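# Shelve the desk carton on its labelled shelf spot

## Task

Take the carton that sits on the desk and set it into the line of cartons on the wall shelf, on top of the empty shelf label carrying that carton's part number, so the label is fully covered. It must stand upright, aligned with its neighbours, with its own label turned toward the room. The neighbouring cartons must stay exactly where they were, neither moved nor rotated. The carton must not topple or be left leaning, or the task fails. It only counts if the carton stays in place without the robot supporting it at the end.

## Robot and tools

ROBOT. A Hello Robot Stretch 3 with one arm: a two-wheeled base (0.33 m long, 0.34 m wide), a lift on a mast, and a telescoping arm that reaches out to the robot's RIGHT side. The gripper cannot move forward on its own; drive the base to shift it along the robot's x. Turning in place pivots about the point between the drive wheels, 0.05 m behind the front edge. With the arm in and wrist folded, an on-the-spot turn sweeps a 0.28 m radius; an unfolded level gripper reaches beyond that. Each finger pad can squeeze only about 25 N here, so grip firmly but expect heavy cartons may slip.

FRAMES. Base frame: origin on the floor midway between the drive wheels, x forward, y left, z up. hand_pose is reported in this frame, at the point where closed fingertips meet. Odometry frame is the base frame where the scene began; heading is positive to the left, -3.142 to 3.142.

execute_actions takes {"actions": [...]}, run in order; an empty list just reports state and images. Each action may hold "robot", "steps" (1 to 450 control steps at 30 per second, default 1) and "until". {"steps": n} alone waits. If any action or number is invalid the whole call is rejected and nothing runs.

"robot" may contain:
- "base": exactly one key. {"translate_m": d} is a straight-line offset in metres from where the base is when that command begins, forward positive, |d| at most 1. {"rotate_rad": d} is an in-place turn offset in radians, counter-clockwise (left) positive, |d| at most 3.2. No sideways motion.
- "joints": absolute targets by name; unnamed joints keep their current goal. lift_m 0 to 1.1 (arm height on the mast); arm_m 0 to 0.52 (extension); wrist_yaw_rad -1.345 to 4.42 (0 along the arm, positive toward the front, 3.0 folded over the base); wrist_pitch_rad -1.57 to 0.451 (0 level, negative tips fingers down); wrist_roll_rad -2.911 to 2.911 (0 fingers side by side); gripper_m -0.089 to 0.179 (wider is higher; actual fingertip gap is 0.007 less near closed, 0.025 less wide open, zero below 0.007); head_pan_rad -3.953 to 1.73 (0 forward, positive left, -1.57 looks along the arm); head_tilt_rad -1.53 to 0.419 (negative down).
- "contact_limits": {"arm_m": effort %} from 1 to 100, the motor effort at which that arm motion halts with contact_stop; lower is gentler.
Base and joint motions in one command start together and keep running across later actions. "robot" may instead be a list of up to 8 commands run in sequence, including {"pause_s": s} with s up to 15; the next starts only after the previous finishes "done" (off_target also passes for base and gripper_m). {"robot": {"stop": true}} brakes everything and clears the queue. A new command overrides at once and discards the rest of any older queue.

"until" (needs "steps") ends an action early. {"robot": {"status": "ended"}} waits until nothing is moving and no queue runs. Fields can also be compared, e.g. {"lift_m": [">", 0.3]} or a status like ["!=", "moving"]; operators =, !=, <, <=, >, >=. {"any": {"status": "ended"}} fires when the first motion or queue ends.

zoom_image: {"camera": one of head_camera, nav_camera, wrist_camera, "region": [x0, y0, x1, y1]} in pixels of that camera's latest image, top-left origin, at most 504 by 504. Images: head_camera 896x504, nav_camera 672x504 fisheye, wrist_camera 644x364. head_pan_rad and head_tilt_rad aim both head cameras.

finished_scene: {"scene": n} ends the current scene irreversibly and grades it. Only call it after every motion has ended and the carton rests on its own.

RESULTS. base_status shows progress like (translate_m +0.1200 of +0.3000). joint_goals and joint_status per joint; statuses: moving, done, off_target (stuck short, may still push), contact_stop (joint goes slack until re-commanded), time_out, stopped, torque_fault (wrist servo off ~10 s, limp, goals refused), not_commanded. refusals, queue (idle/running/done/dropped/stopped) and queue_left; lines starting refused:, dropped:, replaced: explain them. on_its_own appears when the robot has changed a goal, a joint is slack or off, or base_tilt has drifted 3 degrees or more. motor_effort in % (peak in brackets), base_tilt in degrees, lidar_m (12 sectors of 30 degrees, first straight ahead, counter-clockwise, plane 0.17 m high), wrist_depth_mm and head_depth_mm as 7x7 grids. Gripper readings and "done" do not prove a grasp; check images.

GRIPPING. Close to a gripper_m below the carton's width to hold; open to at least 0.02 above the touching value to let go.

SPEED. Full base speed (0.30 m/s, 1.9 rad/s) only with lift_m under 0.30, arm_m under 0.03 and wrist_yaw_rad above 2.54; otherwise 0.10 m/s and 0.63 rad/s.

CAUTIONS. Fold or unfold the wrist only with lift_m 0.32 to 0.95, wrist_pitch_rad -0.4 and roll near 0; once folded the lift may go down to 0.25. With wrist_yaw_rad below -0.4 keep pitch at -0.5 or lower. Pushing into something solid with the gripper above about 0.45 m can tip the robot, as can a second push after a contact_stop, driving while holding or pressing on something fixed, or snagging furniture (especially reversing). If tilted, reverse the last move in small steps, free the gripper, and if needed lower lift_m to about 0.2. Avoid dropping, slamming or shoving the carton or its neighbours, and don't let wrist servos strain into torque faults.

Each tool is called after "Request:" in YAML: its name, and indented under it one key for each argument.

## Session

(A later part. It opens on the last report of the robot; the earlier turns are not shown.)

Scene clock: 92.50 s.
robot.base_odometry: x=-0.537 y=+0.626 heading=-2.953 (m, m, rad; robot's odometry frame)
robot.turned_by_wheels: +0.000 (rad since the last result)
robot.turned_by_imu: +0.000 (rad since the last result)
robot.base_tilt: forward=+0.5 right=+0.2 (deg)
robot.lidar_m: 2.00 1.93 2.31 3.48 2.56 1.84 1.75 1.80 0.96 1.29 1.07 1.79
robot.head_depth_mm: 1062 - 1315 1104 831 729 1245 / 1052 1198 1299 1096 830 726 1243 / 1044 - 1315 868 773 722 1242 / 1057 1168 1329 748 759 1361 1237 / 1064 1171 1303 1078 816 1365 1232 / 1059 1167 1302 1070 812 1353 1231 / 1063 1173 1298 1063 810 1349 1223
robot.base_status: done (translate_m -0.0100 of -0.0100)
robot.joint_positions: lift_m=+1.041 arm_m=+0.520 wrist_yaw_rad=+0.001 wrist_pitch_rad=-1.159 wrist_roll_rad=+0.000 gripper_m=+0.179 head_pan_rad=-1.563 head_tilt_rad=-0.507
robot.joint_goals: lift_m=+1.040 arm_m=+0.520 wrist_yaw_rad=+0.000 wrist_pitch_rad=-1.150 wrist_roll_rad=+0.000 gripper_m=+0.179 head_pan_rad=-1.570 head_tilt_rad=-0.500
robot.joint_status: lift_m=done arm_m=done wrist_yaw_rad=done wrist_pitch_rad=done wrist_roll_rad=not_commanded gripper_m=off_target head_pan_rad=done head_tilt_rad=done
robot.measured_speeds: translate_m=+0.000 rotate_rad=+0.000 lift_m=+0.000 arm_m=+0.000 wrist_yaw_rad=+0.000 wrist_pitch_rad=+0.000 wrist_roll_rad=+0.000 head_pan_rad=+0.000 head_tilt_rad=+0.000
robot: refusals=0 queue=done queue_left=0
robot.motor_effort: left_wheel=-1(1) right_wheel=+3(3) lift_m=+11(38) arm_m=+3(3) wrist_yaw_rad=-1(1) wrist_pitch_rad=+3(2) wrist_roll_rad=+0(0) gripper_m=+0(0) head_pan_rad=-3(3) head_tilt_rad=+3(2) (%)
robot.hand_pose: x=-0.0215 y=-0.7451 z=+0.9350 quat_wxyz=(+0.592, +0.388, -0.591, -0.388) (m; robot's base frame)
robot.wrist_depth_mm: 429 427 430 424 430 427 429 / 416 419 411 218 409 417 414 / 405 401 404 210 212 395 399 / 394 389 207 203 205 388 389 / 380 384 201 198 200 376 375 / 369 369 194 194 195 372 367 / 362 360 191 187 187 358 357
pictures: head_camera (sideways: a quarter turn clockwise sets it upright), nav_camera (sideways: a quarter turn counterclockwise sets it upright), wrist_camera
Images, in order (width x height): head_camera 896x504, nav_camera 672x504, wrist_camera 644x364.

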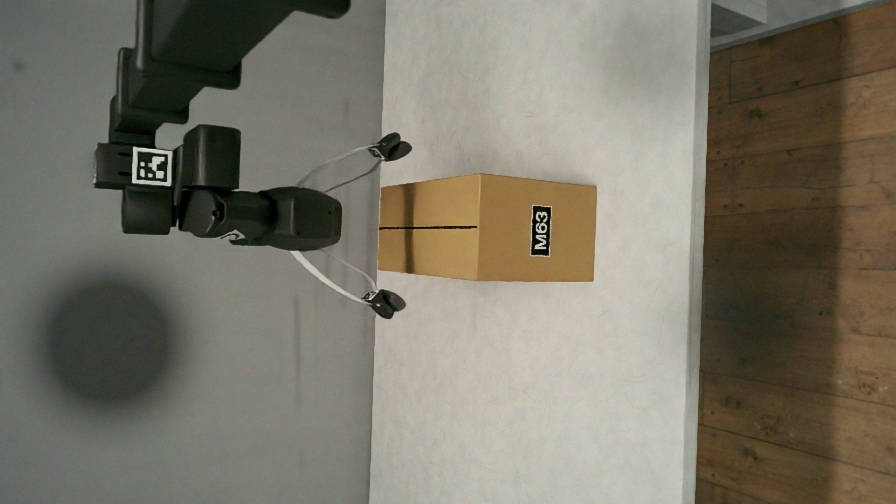

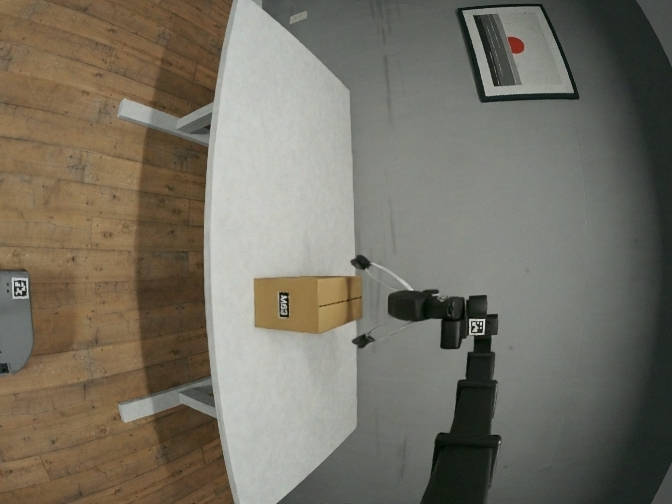

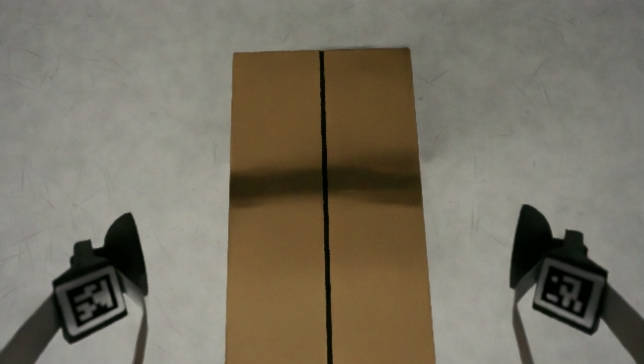

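Request:
execute_actions:
  actions:
    - {"robot":[{"joints":{"wrist_pitch_rad":-1.09}},{"joints":{"lift_m":0.976}},{"joints":{"gripper_m":0.07}},{"pause_s":0.5},{"joints":{"lift_m":1.01}},{"pause_s":0.5}],"steps":450,"until":{"robot":{"status":"ended"}}}

Scene clock: 102.30 s.
robot.base_odometry: x=-0.537 y=+0.626 heading=-2.953 (m, m, rad; robot's odometry frame)
robot.turned_by_wheels: +0.000 (rad since the last result)
robot.turned_by_imu: +0.000 (rad since the last result)
robot.base_tilt: forward=+0.6 right=+0.3 (deg)
robot.lidar_m: 2.00 1.93 2.31 3.47 2.56 1.84 1.75 1.80 0.97 1.28 1.07 1.79
robot.head_depth_mm: 1055 1130 - 1058 829 729 1239 / 1057 1124 1314 1094 831 726 1246 / 1061 - 1297 756 771 723 1241 / 1062 1163 1260 715 760 1362 1238 / 1059 1168 1299 1079 817 1362 1229 / 1059 1171 1302 1072 812 1355 1226 / 1061 1171 1302 1066 809 1352 1227
robot.base_status: done (translate_m -0.0100 of -0.0100)
robot.joint_positions: lift_m=+1.009 arm_m=+0.520 wrist_yaw_rad=+0.001 wrist_pitch_rad=-1.101 wrist_roll_rad=+0.000 gripper_m=+0.082 head_pan_rad=-1.563 head_tilt_rad=-0.507
robot.joint_goals: lift_m=+1.010 arm_m=+0.520 wrist_yaw_rad=+0.000 wrist_pitch_rad=-1.090 wrist_roll_rad=+0.000 gripper_m=+0.070 head_pan_rad=-1.570 head_tilt_rad=-0.500
robot.joint_status: lift_m=done arm_m=done wrist_yaw_rad=done wrist_pitch_rad=done wrist_roll_rad=not_commanded gripper_m=off_target head_pan_rad=done head_tilt_rad=done
robot.measured_speeds: translate_m=+0.000 rotate_rad=+0.000 lift_m=+0.000 arm_m=+0.000 wrist_yaw_rad=+0.000 wrist_pitch_rad=+0.000 wrist_roll_rad=+0.000 head_pan_rad=+0.000 head_tilt_rad=+0.000
robot: refusals=0 queue=done queue_left=0
robot.motor_effort: left_wheel=-1(1) right_wheel=+3(3) lift_m=+38(40) arm_m=+2(2) wrist_yaw_rad=-1(1) wrist_pitch_rad=+3(2) wrist_roll_rad=+1(0) gripper_m=-100(100) head_pan_rad=-2(2) head_tilt_rad=+3(3) (%)
robot.hand_pose: x=-0.0215 y=-0.7593 z=+0.9086 quat_wxyz=(+0.603, +0.370, -0.602, -0.370) (m; robot's base frame)
robot.wrist_depth_mm: 420 416 158 158 158 414 415 / 398 402 152 152 152 397 399 / 384 385 147 147 146 383 375 / 371 368 141 142 141 365 367 / 355 361 137 136 137 354 350 / 342 - 133 132 132 - 339 / 332 327 128 128 127 325 328
pictures: head_camera (sideways: a quarter turn clockwise sets it upright), nav_camera (sideways: a quarter turn counterclockwise sets it upright), wrist_camera
Images, in order (width x height): head_camera 896x504, nav_camera 672x504, wrist_camera 644x364.

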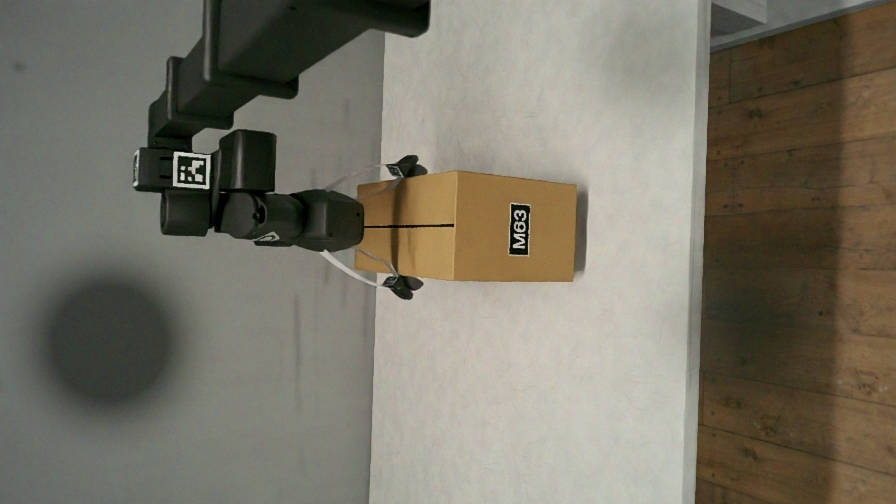

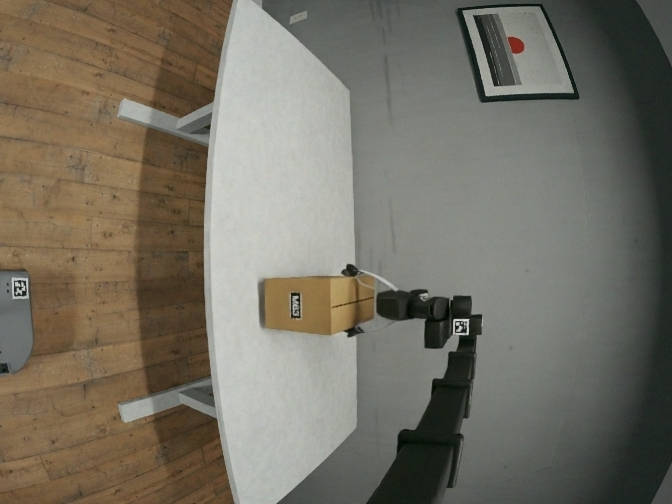

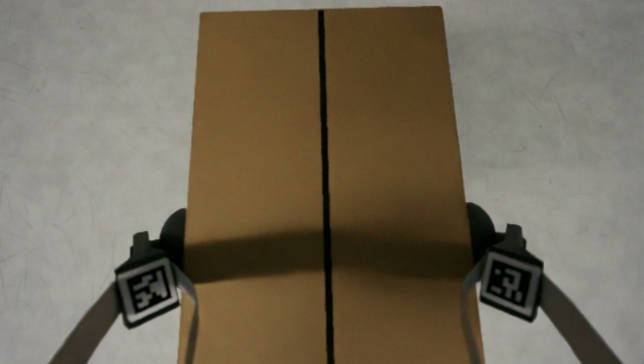

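Request:
execute_actions:
  actions:
    - {"robot":[{"joints":{"lift_m":1.03,"arm_m":0.08}},{"base":{"rotate_rad":1.535},"joints":{"head_pan_rad":0,"head_tilt_rad":-0.3}},{"base":{"translate_m":1.0}}],"steps":450,"until":{"robot":{"status":"ended"}}}
    - {"steps":450,"until":{"robot":{"status":"ended"}}}

Scene clock: 126.77 s.
robot.base_odometry: x=-0.385 y=-0.362 heading=-1.419 (m, m, rad; robot's odometry frame)
robot.turned_by_wheels: +1.535 (rad since the last result)
robot.turned_by_imu: +1.563 (rad since the last result)
robot.base_tilt: forward=+0.4 right=+0.3 (deg)
robot.lidar_m: 2.48 2.54 1.92 1.82 1.87 1.91 1.90 1.93 2.04 1.94 1.69 2.61
robot.head_depth_mm: 2145 2301 2450 2656 2413 1806 1428 / 2130 2272 2452 2618 2431 1798 1418 / 2124 2270 2423 2641 2409 1784 1407 / 2116 2264 2385 2617 2377 1769 1417 / 2101 2256 2354 2593 2369 1765 1396 / 2089 2229 2373 2575 2376 1758 1394 / 2064 2235 2381 2537 2336 1745 1398
robot.base_status: done (translate_m +1.0000 of +1.0000)
robot.joint_positions: lift_m=+1.029 arm_m=+0.080 wrist_yaw_rad=+0.001 wrist_pitch_rad=-1.101 wrist_roll_rad=+0.000 gripper_m=+0.080 head_pan_rad=-0.007 head_tilt_rad=-0.310
robot.joint_goals: lift_m=+1.030 arm_m=+0.080 wrist_yaw_rad=+0.000 wrist_pitch_rad=-1.090 wrist_roll_rad=+0.000 gripper_m=+0.079 head_pan_rad=+0.000 head_tilt_rad=-0.300
robot.joint_status: lift_m=done arm_m=done wrist_yaw_rad=done wrist_pitch_rad=done wrist_roll_rad=not_commanded gripper_m=off_target head_pan_rad=done head_tilt_rad=done
robot.measured_speeds: translate_m=+0.000 rotate_rad=+0.000 lift_m=+0.000 arm_m=+0.000 wrist_yaw_rad=+0.000 wrist_pitch_rad=+0.000 wrist_roll_rad=+0.000 head_pan_rad=+0.000 head_tilt_rad=+0.000
robot: refusals=0 queue=done queue_left=0
robot.on_its_own: gripper_m is held at +0.079, not at your +0.070, by its stall guard, which is not easing now
robot.motor_effort: left_wheel=-1(5) right_wheel=+3(8) lift_m=+38(38) arm_m=-3(2) wrist_yaw_rad=-1(1) wrist_pitch_rad=+3(4) wrist_roll_rad=+1(1) gripper_m=-62(100) head_pan_rad=+3(41) head_tilt_rad=+4(18) (%)
robot.hand_pose: x=-0.0215 y=-0.3198 z=+0.9286 quat_wxyz=(+0.603, +0.370, -0.602, -0.370) (m; robot's base frame)
robot.wrist_depth_mm: - - 158 158 156 - - / - - 152 151 151 - - / - - 147 146 146 - - / - - 142 142 141 - - / - - 137 136 136 - - / - - 132 132 131 - - / - - 127 127 128 - -
pictures: head_camera (sideways: a quarter turn clockwise sets it upright), nav_camera (sideways: a quarter turn counterclockwise sets it upright), wrist_camera
Images, in order (width x height): head_camera 896x504, nav_camera 672x504, wrist_camera 644x364.

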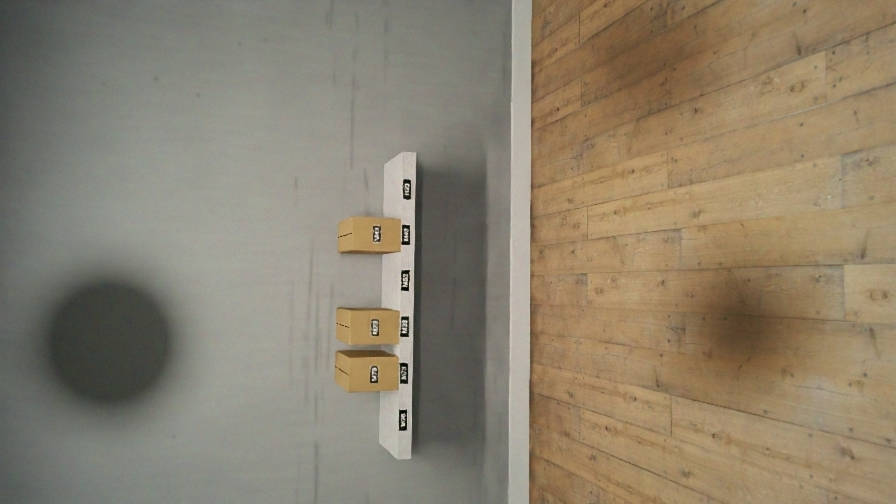

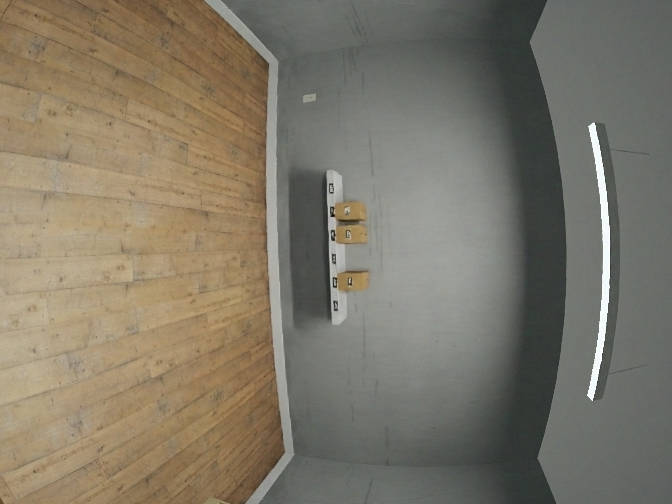

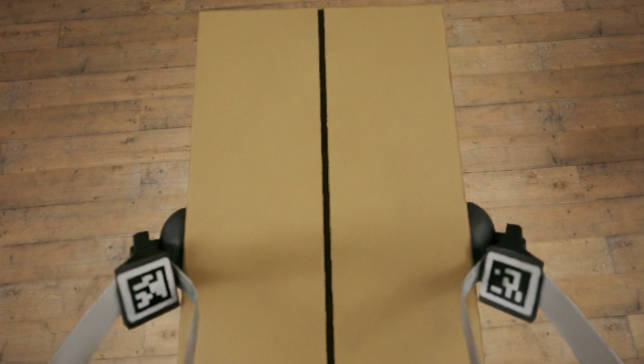

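Request:
execute_actions:
  actions:
    - {"robot":[{"base":{"rotate_rad":0.06},"joints":{"lift_m":1.06,"arm_m":0.04}},{"base":{"translate_m":1.0}},{"base":{"translate_m":0.70}},{"base":{"rotate_rad":1.565},"joints":{"head_pan_rad":-1.57,"head_tilt_rad":-0.6}}],"steps":450,"until":{"robot":{"status":"ended"}}}
    - {"steps":450,"until":{"robot":{"status":"ended"}}}

Scene clock: 153.53 s.
robot.base_odometry: x=-0.027 y=-2.024 heading=+0.206 (m, m, rad; robot's odometry frame)
robot.turned_by_wheels: +1.625 (rad since the last result)
robot.turned_by_imu: +1.660 (rad since the last result)
robot.base_tilt: forward=+0.5 right=+0.2 (deg)
robot.lidar_m: 1.80 1.88 2.58 3.55 2.27 1.62 1.71 1.11 0.82 0.79 0.82 1.14
robot.head_depth_mm: 625 - - - - 1313 1195 / 636 - - - - 343 293 / 640 - - - - 315 292 / 642 716 810 879 - 325 294 / 644 720 816 759 698 340 303 / 645 722 821 815 777 1316 1182 / 649 725 822 750 745 1313 1178
robot.base_status: done (rotate_rad +1.5649 of +1.5650)
robot.joint_positions: lift_m=+1.059 arm_m=+0.040 wrist_yaw_rad=+0.001 wrist_pitch_rad=-1.101 wrist_roll_rad=+0.000 gripper_m=+0.080 head_pan_rad=-1.563 head_tilt_rad=-0.592
robot.joint_goals: lift_m=+1.060 arm_m=+0.040 wrist_yaw_rad=+0.000 wrist_pitch_rad=-1.090 wrist_roll_rad=+0.000 gripper_m=+0.079 head_pan_rad=-1.570 head_tilt_rad=-0.600
robot.joint_status: lift_m=done arm_m=done wrist_yaw_rad=done wrist_pitch_rad=done wrist_roll_rad=not_commanded gripper_m=off_target head_pan_rad=done head_tilt_rad=done
robot.measured_speeds: translate_m=+0.000 rotate_rad=+0.000 lift_m=+0.000 arm_m=+0.000 wrist_yaw_rad=+0.000 wrist_pitch_rad=+0.000 wrist_roll_rad=+0.000 head_pan_rad=+0.000 head_tilt_rad=+0.000
robot: refusals=0 queue=done queue_left=0
robot.on_its_own: gripper_m is held at +0.079, not at your +0.070, by its stall guard, which is not easing now
robot.motor_effort: left_wheel=-1(5) right_wheel=+2(8) lift_m=+39(39) arm_m=-3(3) wrist_yaw_rad=-1(1) wrist_pitch_rad=+4(4) wrist_roll_rad=+1(0) gripper_m=-62(63) head_pan_rad=-3(41) head_tilt_rad=-3(19) (%)
robot.hand_pose: x=-0.0215 y=-0.2798 z=+0.9586 quat_wxyz=(+0.603, +0.370, -0.602, -0.370) (m; robot's base frame)
robot.wrist_depth_mm: 381 405 157 158 157 397 558 / 537 505 152 152 151 526 545 / - - 146 146 146 - - / - - 141 141 141 - - / - - 137 136 136 - - / - - 132 132 132 - - / - - 128 127 127 - -
pictures: head_camera (sideways: a quarter turn clockwise sets it upright), nav_camera (sideways: a quarter turn counterclockwise sets it upright), wrist_camera
Images, in order (width x height): head_camera 896x504, nav_camera 672x504, wrist_camera 644x364.

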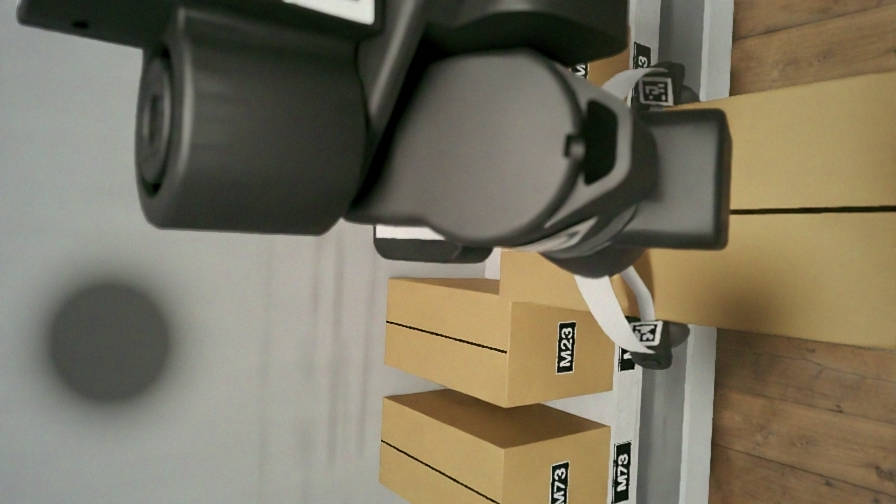

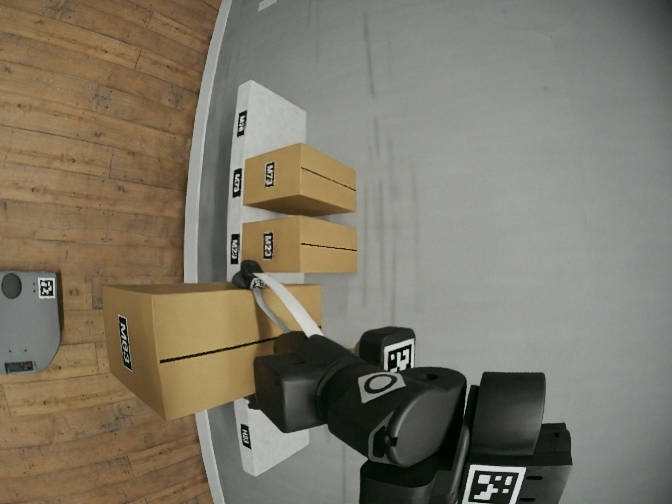

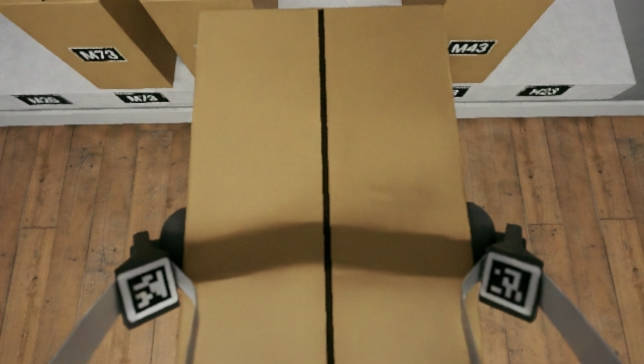

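Request:
execute_actions:
  actions:
    - {"robot":[{"base":{"rotate_rad":-0.02},"joints":{"lift_m":0.93,"head_tilt_rad":-0.75}},{"base":{"translate_m":-0.025},"joints":{"arm_m":0.17}}],"steps":450,"until":{"robot":{"status":"ended"}}}

Scene clock: 163.63 s.
robot.base_odometry: x=-0.052 y=-2.029 heading=+0.186 (m, m, rad; robot's odometry frame)
robot.turned_by_wheels: -0.020 (rad since the last result)
robot.turned_by_imu: -0.020 (rad since the last result)
robot.base_tilt: forward=+0.5 right=+0.2 (deg)
robot.lidar_m: 1.83 1.89 2.56 3.54 2.25 1.60 1.59 1.14 0.82 0.79 0.82 1.11
robot.head_depth_mm: 654 733 - 745 1330 1298 1138 / 656 729 - 745 1336 1300 1134 / 658 747 - - 501 545 1128 / 660 756 883 615 504 548 1123 / 659 757 821 754 1330 1253 1122 / 661 761 812 712 1363 1285 1122 / 662 762 805 759 1359 1277 1117
robot.base_status: done (translate_m -0.0250 of -0.0250)
robot.joint_positions: lift_m=+0.931 arm_m=+0.170 wrist_yaw_rad=+0.001 wrist_pitch_rad=-1.101 wrist_roll_rad=+0.000 gripper_m=+0.080 head_pan_rad=-1.563 head_tilt_rad=-0.741
robot.joint_goals: lift_m=+0.930 arm_m=+0.170 wrist_yaw_rad=+0.000 wrist_pitch_rad=-1.090 wrist_roll_rad=+0.000 gripper_m=+0.079 head_pan_rad=-1.570 head_tilt_rad=-0.750
robot.joint_status: lift_m=done arm_m=done wrist_yaw_rad=done wrist_pitch_rad=done wrist_roll_rad=not_commanded gripper_m=off_target head_pan_rad=done head_tilt_rad=done
robot.measured_speeds: translate_m=+0.000 rotate_rad=+0.000 lift_m=+0.000 arm_m=+0.000 wrist_yaw_rad=+0.000 wrist_pitch_rad=+0.000 wrist_roll_rad=+0.000 head_pan_rad=+0.000 head_tilt_rad=+0.000
robot: refusals=0 queue=done queue_left=0
robot.on_its_own: gripper_m is held at +0.079, not at your +0.070, by its stall guard, which is not easing now
robot.motor_effort: left_wheel=+1(3) right_wheel=+0(5) lift_m=+11(38) arm_m=+2(2) wrist_yaw_rad=-1(1) wrist_pitch_rad=+3(4) wrist_roll_rad=+1(1) gripper_m=-62(62) head_pan_rad=-3(3) head_tilt_rad=-5(18) (%)
robot.hand_pose: x=-0.0215 y=-0.4093 z=+0.8301 quat_wxyz=(+0.603, +0.370, -0.602, -0.370) (m; robot's base frame)
robot.wrist_depth_mm: 199 210 158 158 156 215 216 / 252 255 152 151 152 275 377 / 365 354 147 146 146 381 390 / - - 141 141 141 - - / - - 137 136 137 - - / 984 - 132 132 132 - 968 / 959 961 128 128 127 962 951
pictures: head_camera (sideways: a quarter turn clockwise sets it upright), nav_camera (sideways: a quarter turn counterclockwise sets it upright), wrist_camera
Images, in order (width x height): head_camera 896x504, nav_camera 672x504, wrist_camera 644x364.

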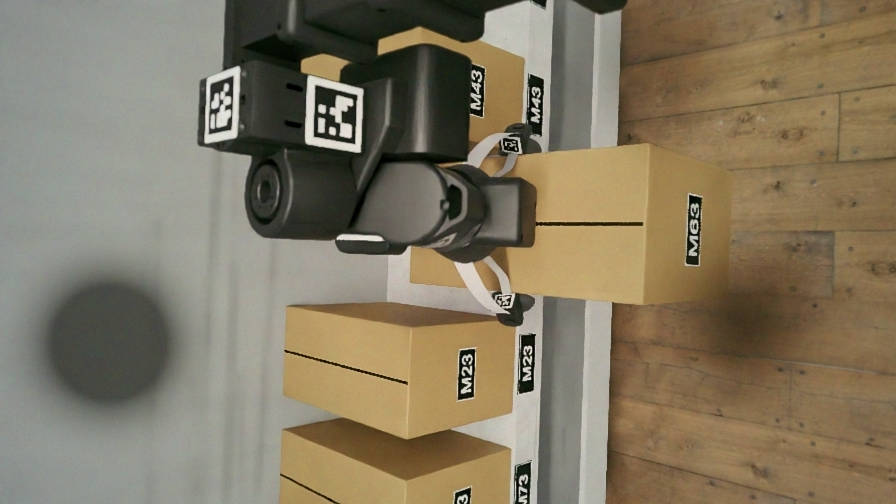

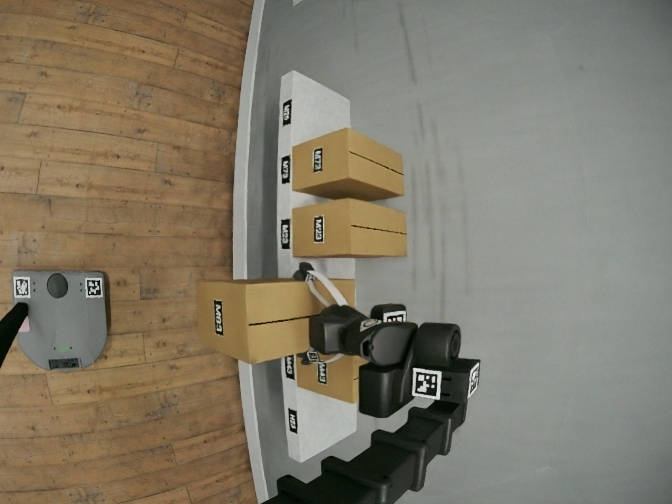

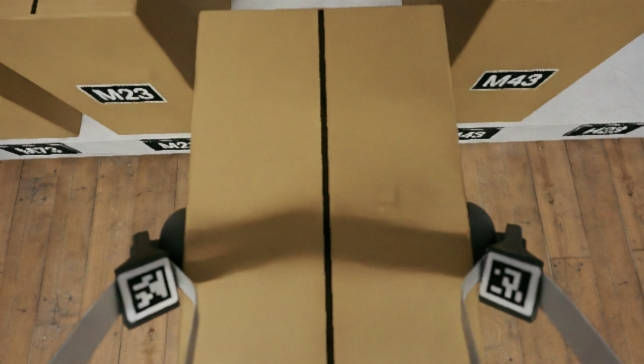

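Request:
execute_actions:
  actions:
    - {"robot":[{"base":{"rotate_rad":0.01}},{"joints":{"arm_m":0.40},"contact_limits":{"arm_m":12}}],"steps":450,"until":{"robot":{"status":"ended"}}}

Scene clock: 171.27 s.
robot.base_odometry: x=-0.052 y=-2.029 heading=+0.196 (m, m, rad; robot's odometry frame)
robot.turned_by_wheels: +0.010 (rad since the last result)
robot.turned_by_imu: +0.010 (rad since the last result)
robot.base_tilt: forward=+0.5 right=+0.3 (deg)
robot.lidar_m: 1.83 1.89 2.59 3.56 2.26 1.60 1.63 1.12 0.82 0.79 0.82 1.13
robot.head_depth_mm: 652 - - 699 1322 1303 1133 / 633 - 797 718 1327 1287 1133 / 644 - 820 685 1336 1294 1131 / 659 754 725 663 1353 1285 1128 / 661 758 816 757 1355 1285 1124 / 664 762 836 716 1358 1284 1121 / 664 766 786 744 1374 1280 1117
robot.base_status: done (rotate_rad +0.0099 of +0.0100)
robot.joint_positions: lift_m=+0.931 arm_m=+0.400 wrist_yaw_rad=+0.001 wrist_pitch_rad=-1.101 wrist_roll_rad=+0.000 gripper_m=+0.080 head_pan_rad=-1.563 head_tilt_rad=-0.741
robot.joint_goals: lift_m=+0.930 arm_m=+0.400 wrist_yaw_rad=+0.000 wrist_pitch_rad=-1.090 wrist_roll_rad=+0.000 gripper_m=+0.079 head_pan_rad=-1.570 head_tilt_rad=-0.750
robot.joint_status: lift_m=done arm_m=done wrist_yaw_rad=done wrist_pitch_rad=done wrist_roll_rad=not_commanded gripper_m=off_target head_pan_rad=done head_tilt_rad=done
robot.measured_speeds: translate_m=+0.000 rotate_rad=+0.000 lift_m=+0.000 arm_m=+0.000 wrist_yaw_rad=+0.000 wrist_pitch_rad=+0.000 wrist_roll_rad=+0.000 head_pan_rad=+0.000 head_tilt_rad=+0.000
robot: refusals=0 queue=done queue_left=0
robot.on_its_own: gripper_m is held at +0.079, not at your +0.070, by its stall guard, which is not easing now
robot.motor_effort: left_wheel=+0(3) right_wheel=+1(6) lift_m=+11(11) arm_m=+3(3) wrist_yaw_rad=-1(1) wrist_pitch_rad=+3(3) wrist_roll_rad=+0(0) gripper_m=-62(62) head_pan_rad=-3(3) head_tilt_rad=-4(4) (%)
robot.contact_limits: arm_m 12 (drawing in: default 24, maximum 38; extending or still: default 31, maximum 52)
robot.hand_pose: x=-0.0215 y=-0.6393 z=+0.8301 quat_wxyz=(+0.603, +0.370, -0.602, -0.370) (m; robot's base frame)
robot.wrist_depth_mm: 189 191 157 157 157 193 185 / 180 183 152 152 151 193 178 / 172 180 146 146 146 195 169 / 166 179 142 140 141 195 163 / 159 166 136 136 136 161 157 / 153 - 133 132 132 - 151 / 149 177 128 128 127 174 147
pictures: head_camera (sideways: a quarter turn clockwise sets it upright), nav_camera (sideways: a quarter turn counterclockwise sets it upright), wrist_camera
Images, in order (width x height): head_camera 896x504, nav_camera 672x504, wrist_camera 644x364.

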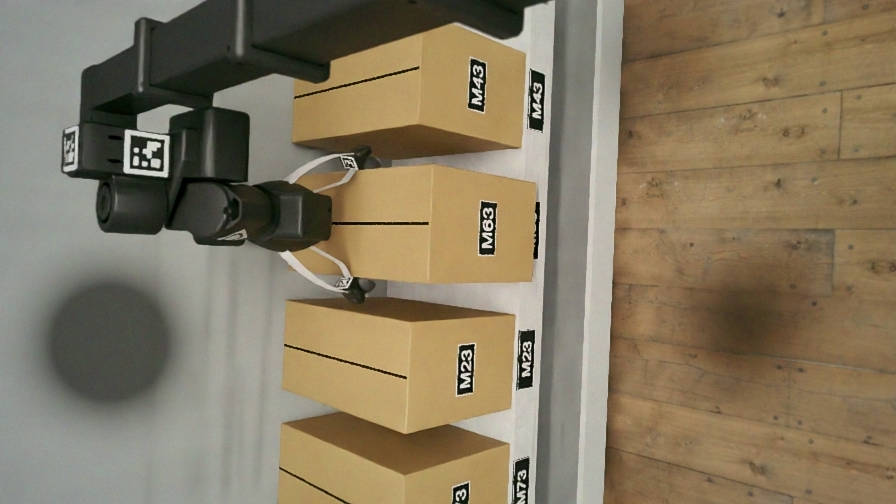

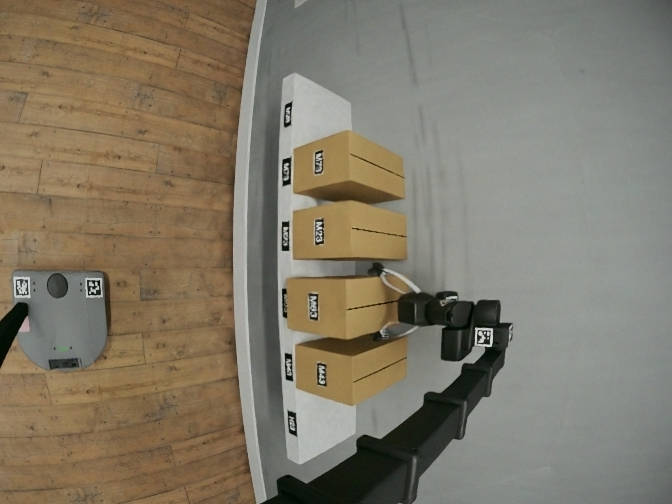

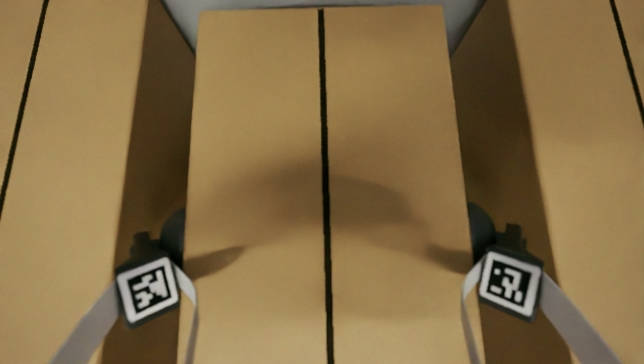

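Request:
execute_actions:
  actions:
    - {"robot":[{"base":{"translate_m":-0.005},"joints":{"arm_m":0.435},"contact_limits":{"arm_m":12}},{"joints":{"lift_m":0.915}}],"steps":450,"until":{"robot":{"status":"ended"}}}

Scene clock: 175.47 s.
robot.base_odometry: x=-0.057 y=-2.030 heading=+0.196 (m, m, rad; robot's odometry frame)
robot.turned_by_wheels: +0.000 (rad since the last result)
robot.turned_by_imu: +0.000 (rad since the last result)
robot.base_tilt: forward=+0.5 right=+0.2 (deg)
robot.lidar_m: 1.83 1.90 2.60 3.55 2.25 1.59 1.64 1.12 0.82 0.79 0.82 1.13
robot.head_depth_mm: 652 731 - 706 1369 1299 1136 / 643 - 798 715 1330 1294 1134 / 645 - 821 741 1337 1291 1129 / 659 755 776 696 1347 1290 1123 / 661 757 814 757 1351 1280 1127 / 661 762 810 713 1369 1282 1125 / 665 764 799 762 1373 1282 1120
robot.base_status: done (translate_m -0.0050 of -0.0050)
robot.joint_positions: lift_m=+0.916 arm_m=+0.435 wrist_yaw_rad=+0.001 wrist_pitch_rad=-1.101 wrist_roll_rad=+0.000 gripper_m=+0.080 head_pan_rad=-1.563 head_tilt_rad=-0.741
robot.joint_goals: lift_m=+0.915 arm_m=+0.435 wrist_yaw_rad=+0.000 wrist_pitch_rad=-1.090 wrist_roll_rad=+0.000 gripper_m=+0.079 head_pan_rad=-1.570 head_tilt_rad=-0.750
robot.joint_status: lift_m=done arm_m=done wrist_yaw_rad=done wrist_pitch_rad=done wrist_roll_rad=not_commanded gripper_m=off_target head_pan_rad=done head_tilt_rad=done
robot.measured_speeds: translate_m=+0.000 rotate_rad=+0.000 lift_m=+0.000 arm_m=+0.000 wrist_yaw_rad=+0.000 wrist_pitch_rad=+0.000 wrist_roll_rad=+0.000 head_pan_rad=+0.000 head_tilt_rad=+0.000
robot: refusals=0 queue=done queue_left=0
robot.on_its_own: gripper_m is held at +0.079, not at your +0.070, by its stall guard, which is not easing now
robot.motor_effort: left_wheel=+0(4) right_wheel=+2(6) lift_m=+11(11) arm_m=+2(1) wrist_yaw_rad=-1(1) wrist_pitch_rad=+3(4) wrist_roll_rad=+1(0) gripper_m=-62(62) head_pan_rad=-3(2) head_tilt_rad=-4(3) (%)
robot.contact_limits: arm_m 12 (drawing in: default 24, maximum 38; extending or still: default 31, maximum 52)
robot.hand_pose: x=-0.0215 y=-0.6743 z=+0.8151 quat_wxyz=(+0.603, +0.370, -0.602, -0.370) (m; robot's base frame)
robot.wrist_depth_mm: 171 179 158 157 158 178 165 / 163 190 152 151 152 185 160 / 156 187 147 147 145 186 153 / 150 188 142 141 140 187 148 / 145 174 137 137 136 155 142 / 140 - 132 132 132 - 137 / - 185 128 128 127 165 132
pictures: head_camera (sideways: a quarter turn clockwise sets it upright), nav_camera (sideways: a quarter turn counterclockwise sets it upright), wrist_camera
Images, in order (width x height): head_camera 896x504, nav_camera 672x504, wrist_camera 644x364.

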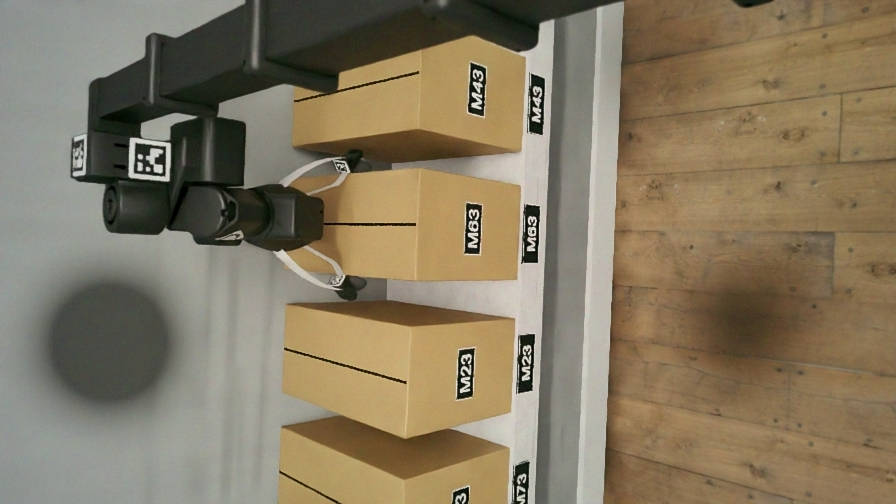

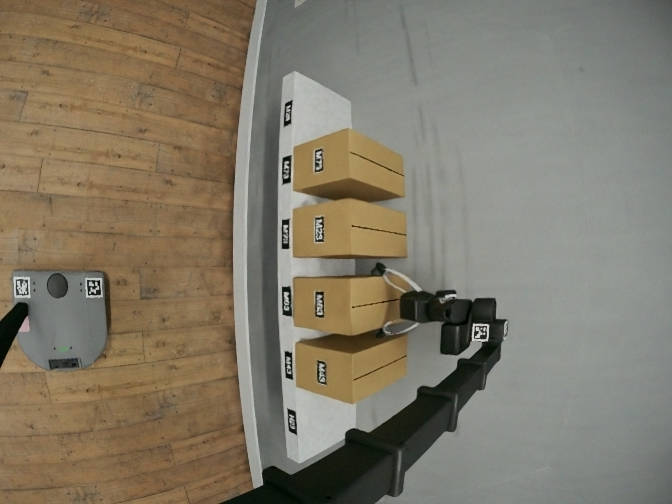

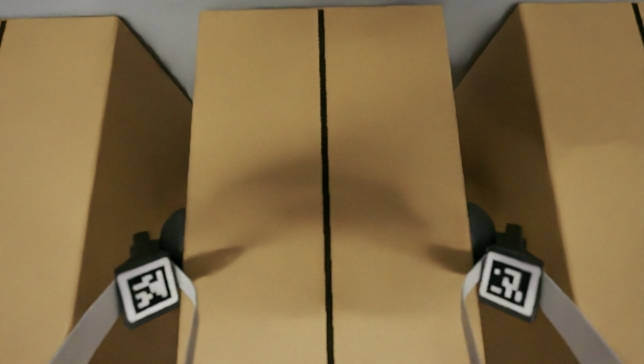

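Request:
execute_actions:
  actions:
    - {"robot":[{"joints":{"arm_m":0.441},"contact_limits":{"arm_m":12}},{"joints":{"lift_m":0.908}},{"joints":{"gripper_m":0.152}},{"pause_s":0.3}],"steps":450,"until":{"robot":{"status":"ended"}}}

Scene clock: 182.43 s.
robot.base_odometry: x=-0.057 y=-2.030 heading=+0.196 (m, m, rad; robot's odometry frame)
robot.turned_by_wheels: +0.000 (rad since the last result)
robot.turned_by_imu: +0.000 (rad since the last result)
robot.base_tilt: forward=+0.4 right=+0.3 (deg)
robot.lidar_m: 1.83 1.90 2.60 3.57 2.25 1.59 1.63 1.12 0.82 0.79 0.82 1.12
robot.head_depth_mm: 653 731 - 718 1366 1302 1137 / 643 - 795 714 1324 1297 1131 / 645 - 821 745 1335 1293 1129 / 660 755 777 706 1345 1281 1124 / 662 758 813 755 1359 1277 1122 / 664 760 812 712 1361 1279 1125 / 665 764 803 761 1379 1276 1119
robot.base_status: done (translate_m -0.0050 of -0.0050)
robot.joint_positions: lift_m=+0.909 arm_m=+0.441 wrist_yaw_rad=+0.001 wrist_pitch_rad=-1.099 wrist_roll_rad=+0.000 gripper_m=+0.152 head_pan_rad=-1.563 head_tilt_rad=-0.741
robot.joint_goals: lift_m=+0.908 arm_m=+0.441 wrist_yaw_rad=+0.000 wrist_pitch_rad=-1.090 wrist_roll_rad=+0.000 gripper_m=+0.152 head_pan_rad=-1.570 head_tilt_rad=-0.750
robot.joint_status: lift_m=done arm_m=done wrist_yaw_rad=done wrist_pitch_rad=done wrist_roll_rad=not_commanded gripper_m=done head_pan_rad=done head_tilt_rad=done
robot.measured_speeds: translate_m=+0.000 rotate_rad=+0.000 lift_m=+0.000 arm_m=+0.000 wrist_yaw_rad=+0.000 wrist_pitch_rad=+0.000 wrist_roll_rad=+0.000 head_pan_rad=+0.000 head_tilt_rad=+0.000
robot: refusals=0 queue=done queue_left=0
robot.motor_effort: left_wheel=+0(0) right_wheel=+2(2) lift_m=+10(11) arm_m=+2(2) wrist_yaw_rad=-1(1) wrist_pitch_rad=+3(4) wrist_roll_rad=+0(0) gripper_m=+0(100) head_pan_rad=-3(3) head_tilt_rad=-4(3) (%)
robot.contact_limits: arm_m 12 (drawing in: default 24, maximum 38; extending or still: default 31, maximum 52)
robot.hand_pose: x=-0.0215 y=-0.6808 z=+0.8083 quat_wxyz=(+0.603, +0.369, -0.603, -0.369) (m; robot's base frame)
robot.wrist_depth_mm: 162 170 162 161 160 171 160 / 155 189 155 154 154 186 154 / 150 188 147 147 148 186 146 / 144 188 142 142 141 187 140 / 139 175 137 137 136 154 136 / 137 - 132 131 131 132 131 / - 184 127 127 126 166 131
pictures: head_camera (sideways: a quarter turn clockwise sets it upright), nav_camera (sideways: a quarter turn counterclockwise sets it upright), wrist_camera
Images, in order (width x height): head_camera 896x504, nav_camera 672x504, wrist_camera 644x364.

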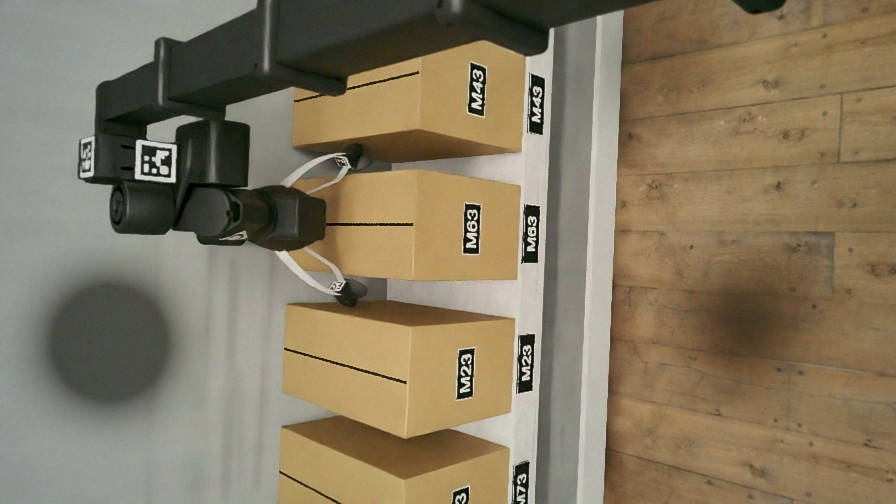

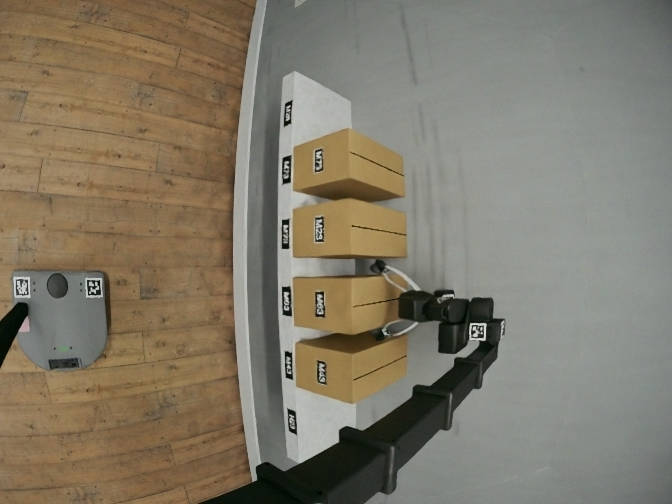

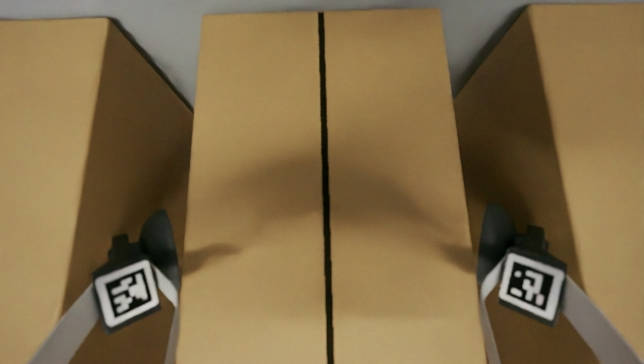

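Request:
execute_actions:
  actions:
    - {"robot":{"joints":{"lift_m":0.98}},"steps":450,"until":{"robot":{"status":"ended"}}}

Request:
finished_scene:
  scene: 1

Scene clock: 185.63 s.
robot.base_odometry: x=-0.057 y=-2.030 heading=+0.196 (m, m, rad; robot's odometry frame)
robot.turned_by_wheels: +0.000 (rad since the last result)
robot.turned_by_imu: +0.000 (rad since the last result)
robot.base_tilt: forward=+0.5 right=+0.4 (deg)
robot.lidar_m: 1.83 1.90 2.60 3.55 2.25 1.59 1.64 1.13 0.82 0.79 0.82 1.12
robot.head_depth_mm: - - 833 740 1322 1292 1137 / - 764 797 715 1329 1290 1136 / - 768 821 747 1334 1291 1132 / 659 749 819 705 1354 1286 1128 / 662 758 809 755 1358 1286 1121 / 663 762 810 714 1367 1278 1121 / 666 765 804 760 1382 1285 1119
robot.base_status: done (translate_m -0.0050 of -0.0050)
robot.joint_positions: lift_m=+0.979 arm_m=+0.441 wrist_yaw_rad=+0.001 wrist_pitch_rad=-1.099 wrist_roll_rad=+0.000 gripper_m=+0.152 head_pan_rad=-1.563 head_tilt_rad=-0.741
robot.joint_goals: lift_m=+0.980 arm_m=+0.441 wrist_yaw_rad=+0.000 wrist_pitch_rad=-1.090 wrist_roll_rad=+0.000 gripper_m=+0.152 head_pan_rad=-1.570 head_tilt_rad=-0.750
robot.joint_status: lift_m=done arm_m=done wrist_yaw_rad=done wrist_pitch_rad=done wrist_roll_rad=not_commanded gripper_m=done head_pan_rad=done head_tilt_rad=done
robot.measured_speeds: translate_m=+0.000 rotate_rad=+0.000 lift_m=+0.000 arm_m=+0.000 wrist_yaw_rad=+0.000 wrist_pitch_rad=+0.000 wrist_roll_rad=+0.000 head_pan_rad=+0.000 head_tilt_rad=+0.000
robot: refusals=0 queue=done queue_left=0
robot.motor_effort: left_wheel=+0(0) right_wheel=+1(1) lift_m=+37(39) arm_m=+3(2) wrist_yaw_rad=-1(1) wrist_pitch_rad=+3(3) wrist_roll_rad=+0(0) gripper_m=+0(0) head_pan_rad=-3(3) head_tilt_rad=-4(4) (%)
robot.contact_limits: arm_m 12 (drawing in: default 24, maximum 38; extending or still: default 31, maximum 52)
robot.hand_pose: x=-0.0215 y=-0.6808 z=+0.8788 quat_wxyz=(+0.603, +0.369, -0.603, -0.369) (m; robot's base frame)
robot.wrist_depth_mm: 176 177 180 182 183 184 187 / 223 227 230 229 232 229 228 / 226 225 263 224 265 224 224 / 219 218 263 216 219 215 213 / 209 212 264 206 210 219 206 / 200 - 204 199 202 241 198 / 193 194 196 192 193 192 192
pictures: head_camera (sideways: a quarter turn clockwise sets it upright), nav_camera (sideways: a quarter turn counterclockwise sets it upright), wrist_camera
Images, in order (width x height): head_camera 896x504, nav_camera 672x504, wrist_camera 644x364.

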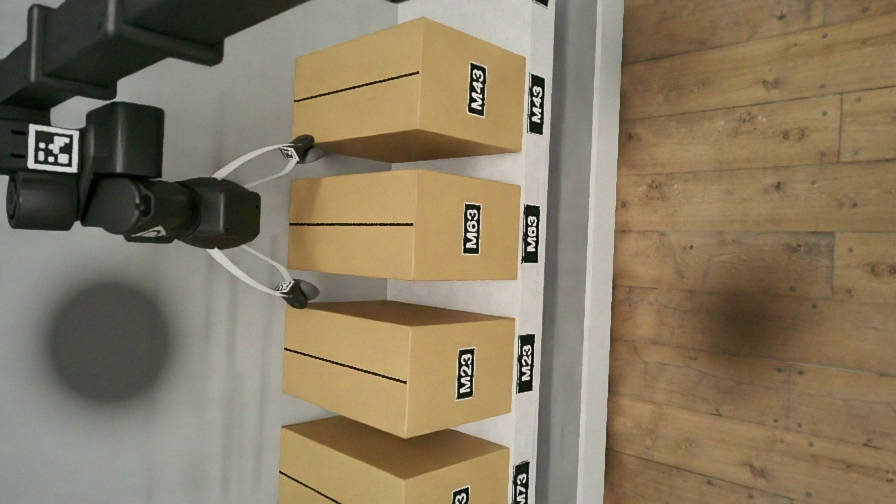

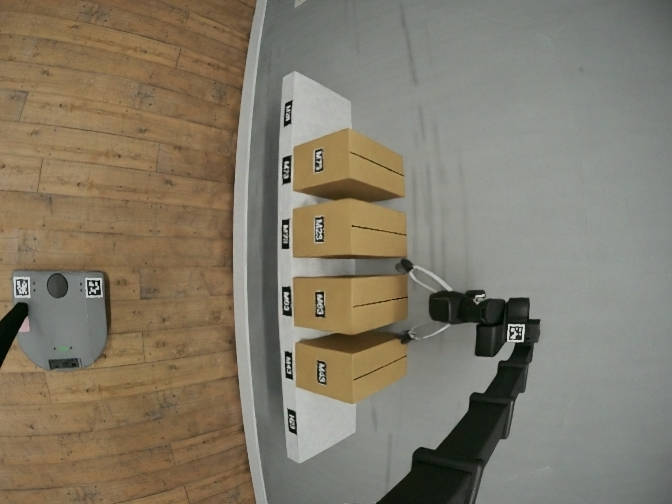

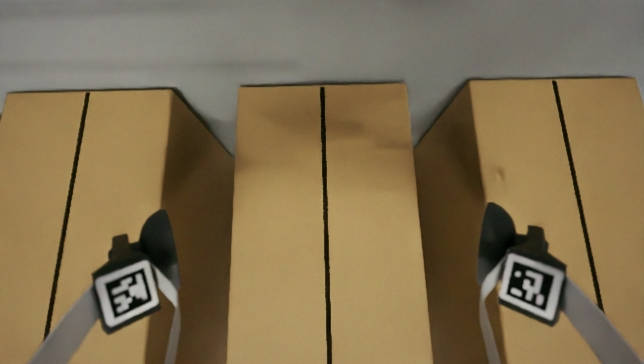

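The scene is finished: the task was done.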